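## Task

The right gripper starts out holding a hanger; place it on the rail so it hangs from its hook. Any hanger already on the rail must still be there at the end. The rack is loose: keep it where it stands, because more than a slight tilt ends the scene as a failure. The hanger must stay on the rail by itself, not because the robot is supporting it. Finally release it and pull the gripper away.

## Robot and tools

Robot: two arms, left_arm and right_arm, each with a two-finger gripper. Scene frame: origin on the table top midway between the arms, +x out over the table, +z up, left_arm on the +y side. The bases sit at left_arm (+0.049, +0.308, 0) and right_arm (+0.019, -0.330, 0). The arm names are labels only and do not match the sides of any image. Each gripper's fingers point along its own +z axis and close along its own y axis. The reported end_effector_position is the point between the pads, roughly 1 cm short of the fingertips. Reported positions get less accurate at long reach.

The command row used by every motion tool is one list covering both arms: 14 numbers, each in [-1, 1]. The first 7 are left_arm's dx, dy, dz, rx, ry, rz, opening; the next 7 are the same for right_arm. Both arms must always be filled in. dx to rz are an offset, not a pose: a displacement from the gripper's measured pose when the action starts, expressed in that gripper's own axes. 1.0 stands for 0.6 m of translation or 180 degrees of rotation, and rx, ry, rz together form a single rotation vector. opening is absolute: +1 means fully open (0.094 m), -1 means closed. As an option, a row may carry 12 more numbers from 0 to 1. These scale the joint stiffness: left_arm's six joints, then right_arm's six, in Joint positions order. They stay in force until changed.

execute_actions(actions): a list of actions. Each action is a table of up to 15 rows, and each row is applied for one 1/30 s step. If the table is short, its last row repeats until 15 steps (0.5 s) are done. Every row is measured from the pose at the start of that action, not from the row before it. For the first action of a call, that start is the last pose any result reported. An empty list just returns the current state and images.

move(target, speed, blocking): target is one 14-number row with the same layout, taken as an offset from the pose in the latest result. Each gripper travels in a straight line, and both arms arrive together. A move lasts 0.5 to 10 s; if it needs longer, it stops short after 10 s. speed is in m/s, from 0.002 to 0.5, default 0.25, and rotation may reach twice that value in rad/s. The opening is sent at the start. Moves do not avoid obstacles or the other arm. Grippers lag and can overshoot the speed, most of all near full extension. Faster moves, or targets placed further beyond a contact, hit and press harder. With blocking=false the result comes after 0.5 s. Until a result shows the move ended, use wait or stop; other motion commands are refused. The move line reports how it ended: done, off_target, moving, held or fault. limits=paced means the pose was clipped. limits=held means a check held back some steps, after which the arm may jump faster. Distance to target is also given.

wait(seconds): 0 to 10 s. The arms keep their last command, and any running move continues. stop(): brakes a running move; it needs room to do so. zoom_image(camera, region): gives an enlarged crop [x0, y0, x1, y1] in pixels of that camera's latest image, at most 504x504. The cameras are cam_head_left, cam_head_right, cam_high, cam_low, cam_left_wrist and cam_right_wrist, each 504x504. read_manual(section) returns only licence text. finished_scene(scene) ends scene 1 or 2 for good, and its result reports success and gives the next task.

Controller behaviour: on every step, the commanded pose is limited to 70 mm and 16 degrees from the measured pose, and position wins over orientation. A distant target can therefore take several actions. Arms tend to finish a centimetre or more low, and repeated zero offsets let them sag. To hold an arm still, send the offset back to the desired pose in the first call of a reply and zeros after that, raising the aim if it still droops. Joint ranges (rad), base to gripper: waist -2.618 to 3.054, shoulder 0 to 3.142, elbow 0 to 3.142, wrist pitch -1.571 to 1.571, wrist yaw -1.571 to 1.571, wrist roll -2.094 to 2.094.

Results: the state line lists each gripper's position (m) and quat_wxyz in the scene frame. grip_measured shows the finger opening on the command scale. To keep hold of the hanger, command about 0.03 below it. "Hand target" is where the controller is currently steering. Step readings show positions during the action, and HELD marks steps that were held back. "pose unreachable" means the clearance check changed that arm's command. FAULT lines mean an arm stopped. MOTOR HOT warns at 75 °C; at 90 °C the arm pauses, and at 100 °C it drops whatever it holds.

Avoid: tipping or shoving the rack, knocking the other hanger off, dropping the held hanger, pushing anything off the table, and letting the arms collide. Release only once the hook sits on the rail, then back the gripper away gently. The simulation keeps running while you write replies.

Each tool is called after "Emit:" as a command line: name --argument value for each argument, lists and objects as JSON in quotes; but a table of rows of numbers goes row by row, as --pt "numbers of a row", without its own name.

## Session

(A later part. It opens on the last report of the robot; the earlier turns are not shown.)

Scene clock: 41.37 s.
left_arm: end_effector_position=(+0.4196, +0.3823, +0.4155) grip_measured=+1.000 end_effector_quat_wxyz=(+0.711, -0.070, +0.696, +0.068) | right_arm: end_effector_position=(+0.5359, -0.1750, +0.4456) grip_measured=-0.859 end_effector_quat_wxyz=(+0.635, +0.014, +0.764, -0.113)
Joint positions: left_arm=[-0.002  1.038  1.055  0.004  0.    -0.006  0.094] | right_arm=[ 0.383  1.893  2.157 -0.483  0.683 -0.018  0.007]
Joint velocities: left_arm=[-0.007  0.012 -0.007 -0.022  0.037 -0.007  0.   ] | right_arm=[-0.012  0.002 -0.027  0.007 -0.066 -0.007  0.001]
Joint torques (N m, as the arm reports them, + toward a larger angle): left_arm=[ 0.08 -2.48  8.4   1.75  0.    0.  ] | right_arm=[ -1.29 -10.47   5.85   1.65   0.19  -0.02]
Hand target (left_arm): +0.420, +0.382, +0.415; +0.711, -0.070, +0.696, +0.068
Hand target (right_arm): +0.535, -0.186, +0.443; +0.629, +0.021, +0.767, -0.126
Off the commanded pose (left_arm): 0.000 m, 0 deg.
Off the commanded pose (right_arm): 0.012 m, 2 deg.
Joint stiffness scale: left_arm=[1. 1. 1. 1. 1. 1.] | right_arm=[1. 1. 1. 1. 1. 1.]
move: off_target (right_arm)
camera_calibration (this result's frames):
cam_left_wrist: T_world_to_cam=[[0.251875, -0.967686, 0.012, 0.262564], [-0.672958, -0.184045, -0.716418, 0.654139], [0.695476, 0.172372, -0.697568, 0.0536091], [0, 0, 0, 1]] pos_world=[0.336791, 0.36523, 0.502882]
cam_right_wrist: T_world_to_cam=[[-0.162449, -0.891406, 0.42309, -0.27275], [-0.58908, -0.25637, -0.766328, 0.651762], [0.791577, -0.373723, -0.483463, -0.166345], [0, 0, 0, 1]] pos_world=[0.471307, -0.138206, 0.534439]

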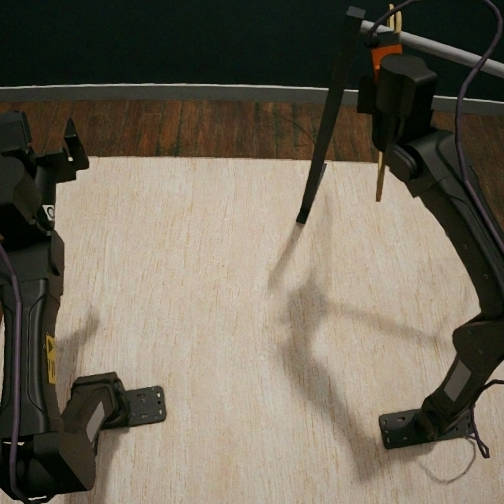

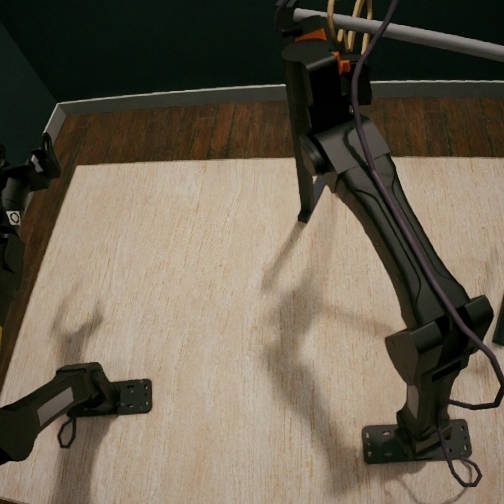

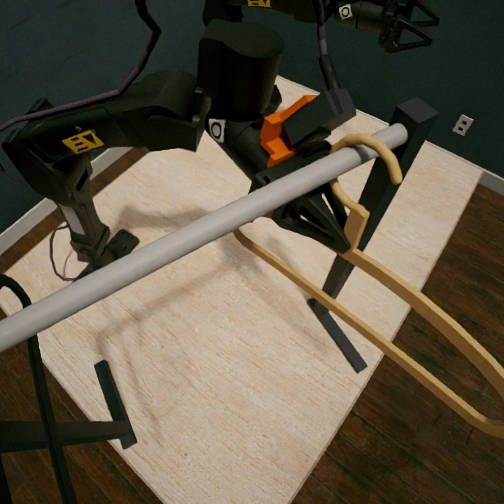

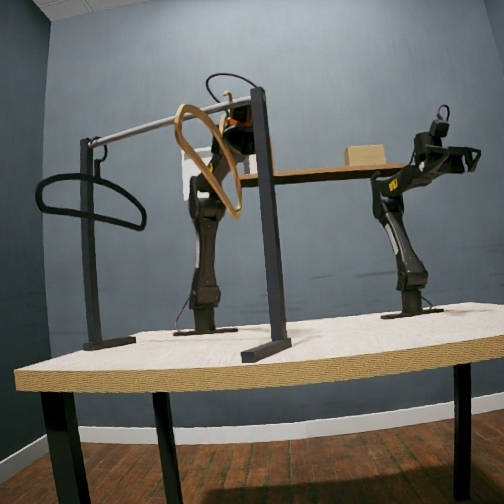

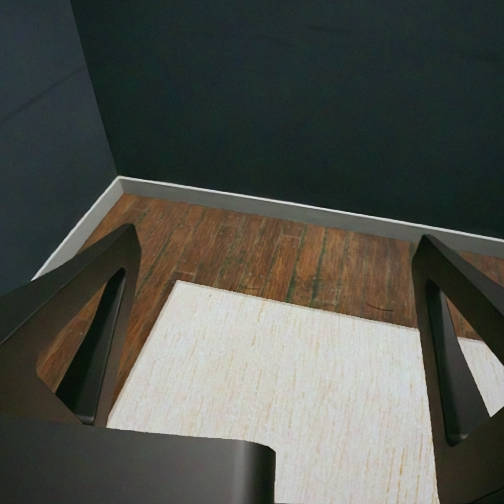

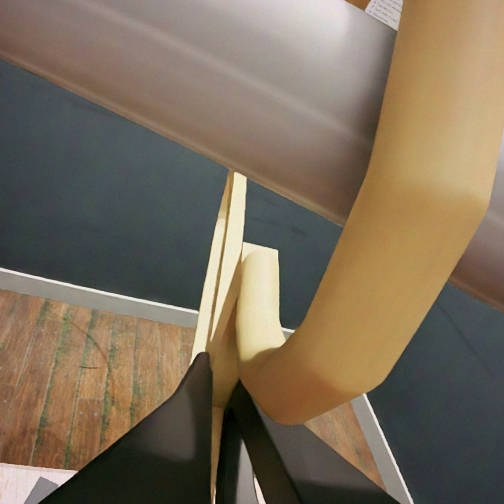

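Hooked; release and retreat.

Emit:
move --target '[0,0,0,0,0,0,1,-0.02,0,0,0,0,0,-0.4]' --speed 0.03

Emit:
move --target '[0,0,0,0,0,0,1,-0.02,0,-0.22,0,0,0,-0.4]' --speed 0.08

Scene clock: 45.37 s.
left_arm: end_effector_position=(+0.4196, +0.3823, +0.4155) grip_measured=+1.000 end_effector_quat_wxyz=(+0.711, -0.070, +0.696, +0.068) | right_arm: end_effector_position=(+0.5375, -0.1738, +0.4559) grip_measured=-0.402 end_effector_quat_wxyz=(+0.636, +0.015, +0.763, -0.112)
Joint positions: left_arm=[-0.002  1.038  1.055  0.004  0.    -0.006  0.094] | right_arm=[ 0.383  1.93   2.253 -0.537  0.681 -0.018  0.028]
Joint velocities: left_arm=[-0.002  0.002 -0.022 -0.037 -0.007  0.037  0.   ] | right_arm=[-0.022  0.012  0.027 -0.095 -0.022 -0.051 -0.   ]
Joint torques (N m, as the arm reports them, + toward a larger angle): left_arm=[ 0.07 -2.48  8.41  1.76  0.01  0.  ] | right_arm=[-0.01 -8.84  9.72  1.72  0.08 -0.03]
Hand target (left_arm): +0.420, +0.382, +0.415; +0.711, -0.070, +0.696, +0.068
Hand target (right_arm): +0.538, -0.174, +0.457; +0.635, +0.014, +0.764, -0.113
Off the commanded pose (left_arm): 0.000 m, 0 deg.
Off the commanded pose (right_arm): 0.002 m, 0 deg.
Joint stiffness scale: left_arm=[1. 1. 1. 1. 1. 1.] | right_arm=[1. 1. 1. 1. 1. 1.]
move: done
camera_calibration (this result's frames):
cam_left_wrist: T_world_to_cam=[[0.251875, -0.967686, 0.012, 0.262564], [-0.672958, -0.184045, -0.716418, 0.654139], [0.695476, 0.172372, -0.697568, 0.0536091], [0, 0, 0, 1]] pos_world=[0.336791, 0.36523, 0.502882]
cam_right_wrist: T_world_to_cam=[[-0.162257, -0.892709, 0.420408, -0.274919], [-0.585927, -0.255644, -0.768983, 0.660572], [0.793953, -0.371102, -0.481583, -0.163858], [0, 0, 0, 1]] pos_world=[0.472535, -0.137359, 0.544636]

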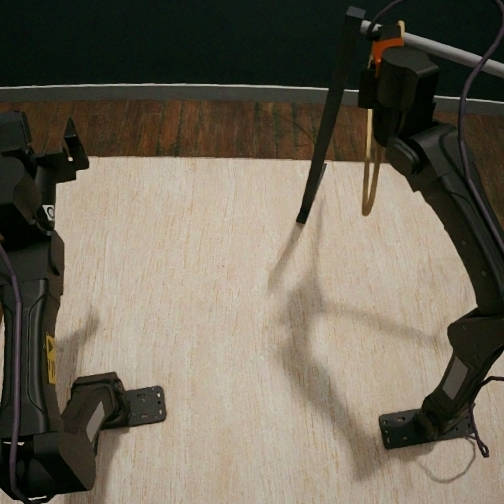

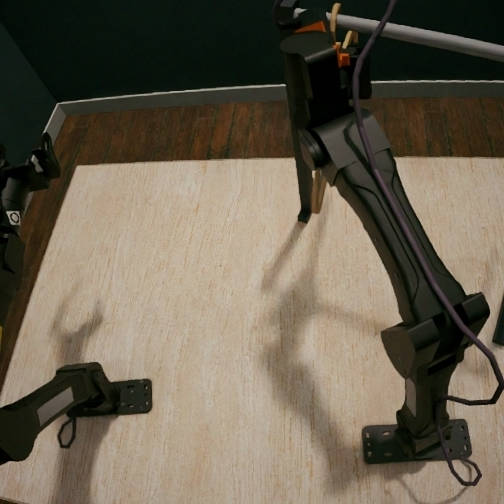

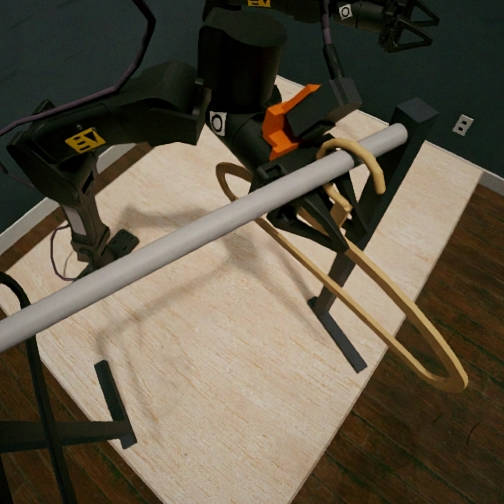

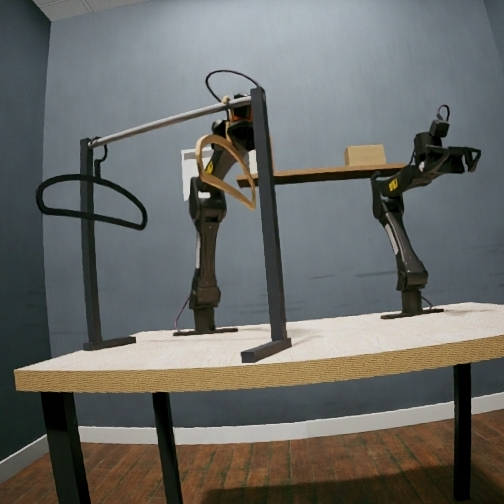

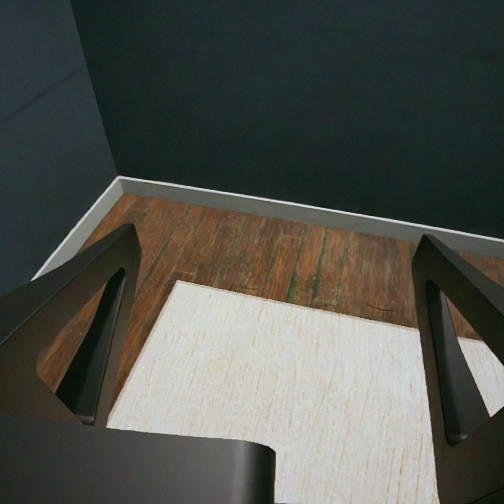

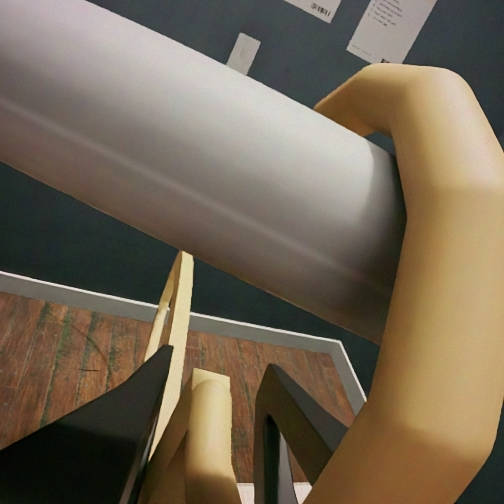

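Scene clock: 47.50 s.
left_arm: end_effector_position=(+0.4196, +0.3823, +0.4155) grip_measured=+1.000 end_effector_quat_wxyz=(+0.711, -0.070, +0.696, +0.068) | right_arm: end_effector_position=(+0.4202, -0.1389, +0.4832) grip_measured=-0.402 end_effector_quat_wxyz=(+0.633, +0.006, +0.765, -0.116)
Joint positions: left_arm=[-0.002  1.038  1.055  0.004  0.    -0.006  0.094] | right_arm=[ 0.656  1.696  2.111 -0.71   0.94   0.068  0.028]
Joint velocities: left_arm=[-0.002  0.027 -0.002  0.066  0.022 -0.081  0.   ] | right_arm=[ 0.007 -0.007 -0.012 -0.022 -0.081  0.007 -0.002]
Joint torques (N m, as the arm reports them, + toward a larger angle): left_arm=[ 0.04 -2.48  8.41  1.76  0.   -0.01] | right_arm=[ 0.65 -9.17  6.57  1.5   0.22  0.06]
Hand target (left_arm): +0.420, +0.382, +0.415; +0.711, -0.070, +0.696, +0.068
Hand target (right_arm): +0.412, -0.144, +0.490; +0.636, +0.014, +0.763, -0.112
Off the commanded pose (left_arm): 0.000 m, 0 deg.
Off the commanded pose (right_arm): 0.013 m, 1 deg.
Joint stiffness scale: left_arm=[1. 1. 1. 1. 1. 1.] | right_arm=[1. 1. 1. 1. 1. 1.]
move: off_target (right_arm)
camera_calibration (this result's frames):
cam_left_wrist: T_world_to_cam=[[0.251875, -0.967686, 0.012, 0.262564], [-0.672958, -0.184045, -0.716418, 0.654139], [0.695476, 0.172372, -0.697568, 0.0536091], [0, 0, 0, 1]] pos_world=[0.336791, 0.36523, 0.502882]
cam_right_wrist: T_world_to_cam=[[-0.151296, -0.886794, 0.436698, -0.285873], [-0.591244, -0.272861, -0.758932, 0.616738], [0.792175, -0.373019, -0.483029, -0.0434784], [0, 0, 0, 1]] pos_world=[0.355834, -0.101445, 0.571902]

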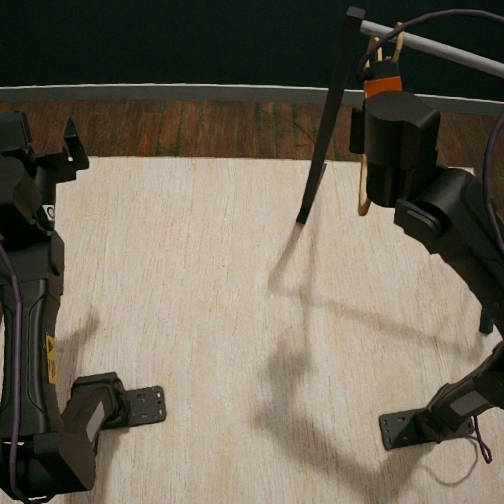

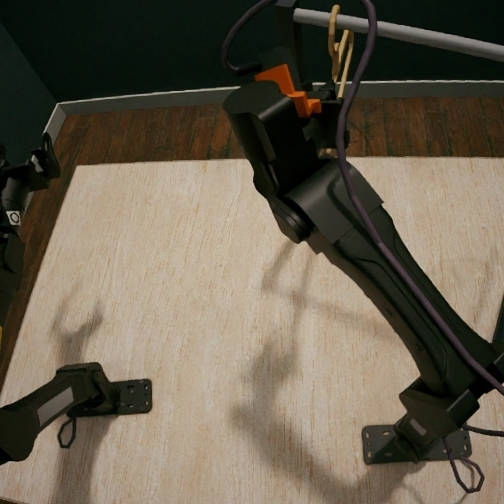

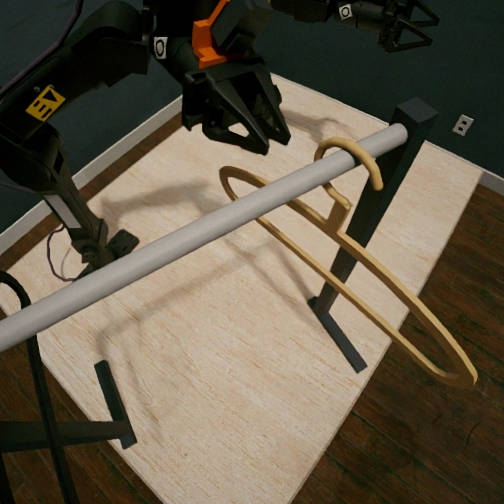

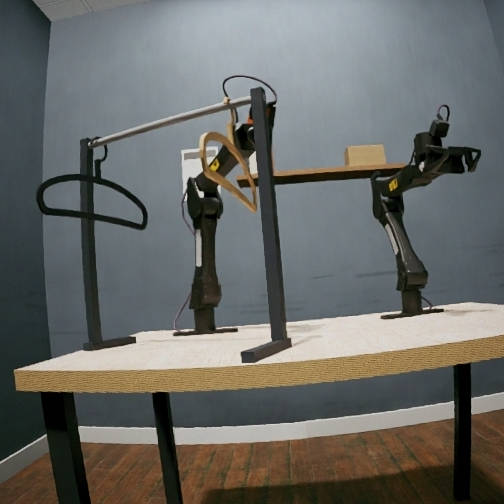

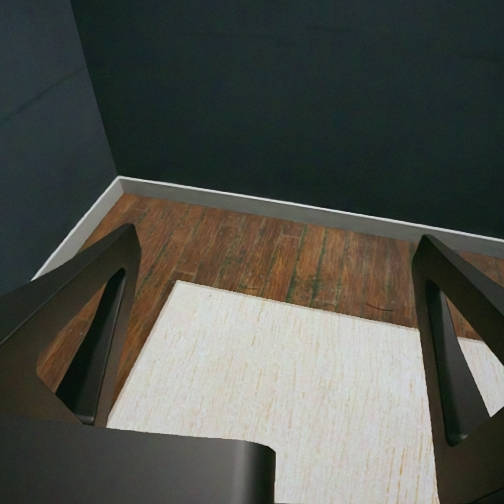

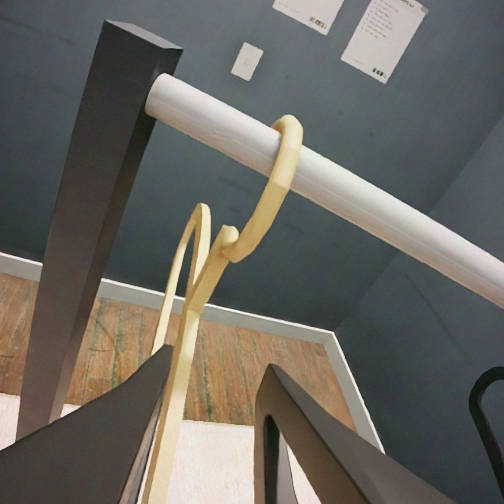

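Emit:
move --target '[0,0,0,0,0,0,1,-0.05,0,-0.2,0,0,0,-0.4]' --speed 0.12

Emit:
finished_scene --scene 2

Scene clock: 52.60 s.
left_arm: end_effector_position=(+0.4196, +0.3823, +0.4155) grip_measured=+1.000 end_effector_quat_wxyz=(+0.711, -0.070, +0.696, +0.068) | right_arm: end_effector_position=(+0.3108, -0.1084, +0.5328) grip_measured=-0.402 end_effector_quat_wxyz=(+0.644, +0.000, +0.758, -0.106)
Joint positions: left_arm=[-0.002  1.038  1.055  0.004  0.    -0.006  0.094] | right_arm=[ 1.01   1.853  2.68  -1.327  1.253  0.316  0.028]
Joint velocities: left_arm=[ 0.002 -0.002 -0.002 -0.022 -0.007 -0.037  0.   ] | right_arm=[-0.017  0.12   0.305 -0.3   -0.007 -0.007  0.001]
Joint torques (N m, as the arm reports them, + toward a larger angle): left_arm=[ 0.05 -2.54  8.4   1.76 -0.01 -0.01] | right_arm=[ 0.5  -5.66  6.37  1.27  0.42  0.08]
Hand target (left_arm): +0.420, +0.382, +0.415; +0.711, -0.070, +0.696, +0.068
Hand target (right_arm): +0.309, -0.110, +0.531; +0.642, +0.001, +0.759, -0.114
Off the commanded pose (left_arm): 0.000 m, 0 deg.
Off the commanded pose (right_arm): 0.004 m, 2 deg.
Joint stiffness scale: left_arm=[1. 1. 1. 1. 1. 1.] | right_arm=[1. 1. 1. 1. 1. 1.]
move: done
camera_calibration (this result's frames):
cam_left_wrist: T_world_to_cam=[[0.251875, -0.967686, 0.012, 0.262564], [-0.672958, -0.184045, -0.716418, 0.654139], [0.695476, 0.172372, -0.697568, 0.0536091], [0, 0, 0, 1]] pos_world=[0.336791, 0.36523, 0.502882]
cam_right_wrist: T_world_to_cam=[[-0.140856, -0.892978, 0.427493, -0.296093], [-0.566391, -0.281472, -0.77458, 0.597685], [0.81201, -0.351232, -0.466127, 0.0656975], [0, 0, 0, 1]] pos_world=[0.24347, -0.0730975, 0.620156]

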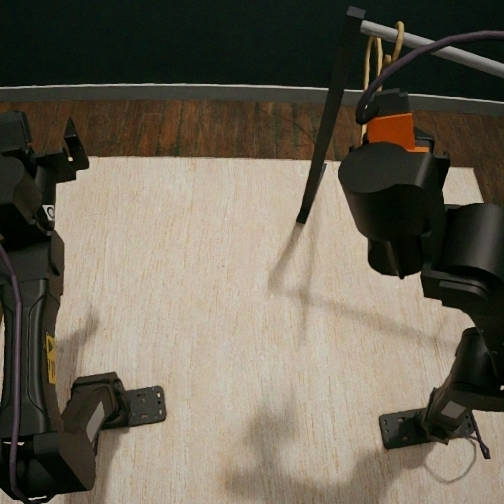

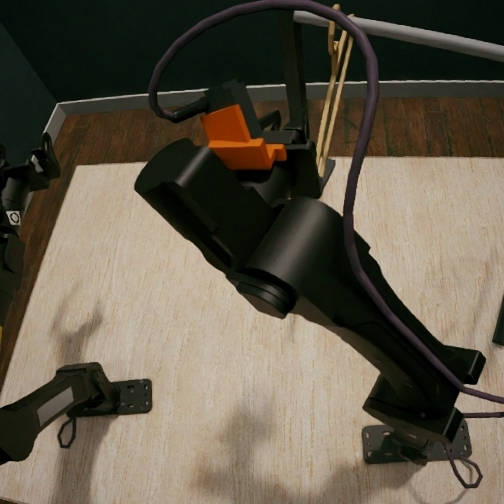

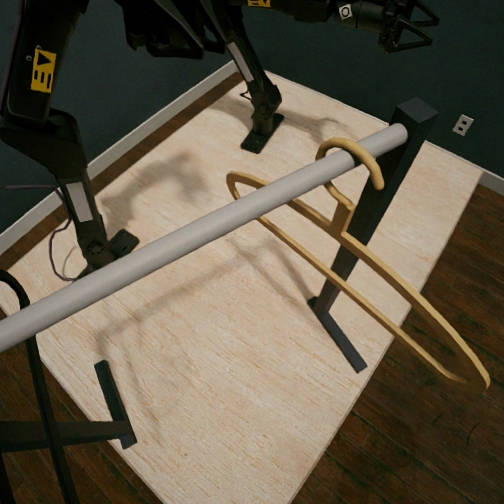

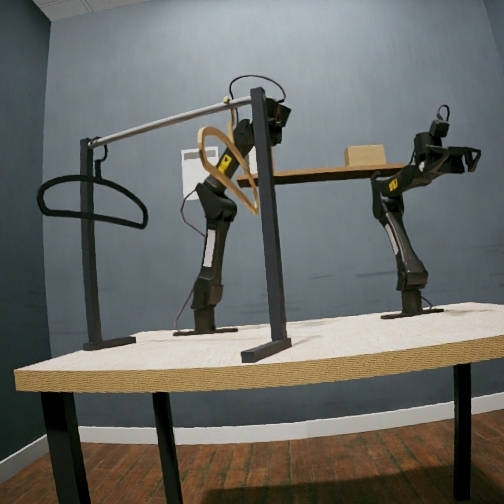

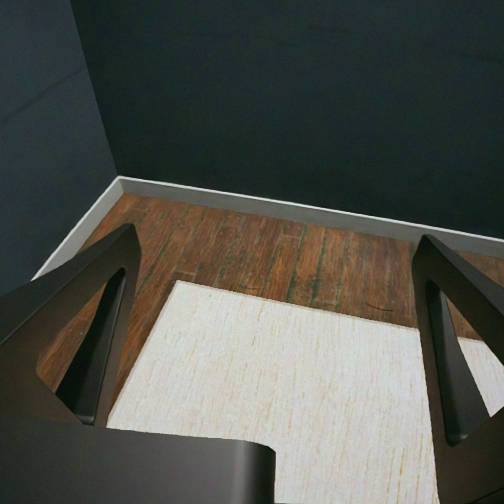

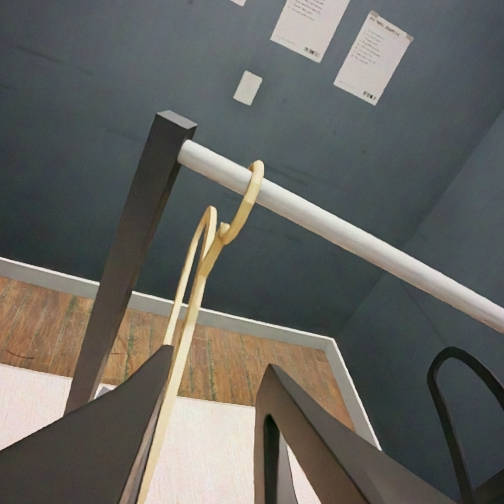

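The scene is finished: the task was done.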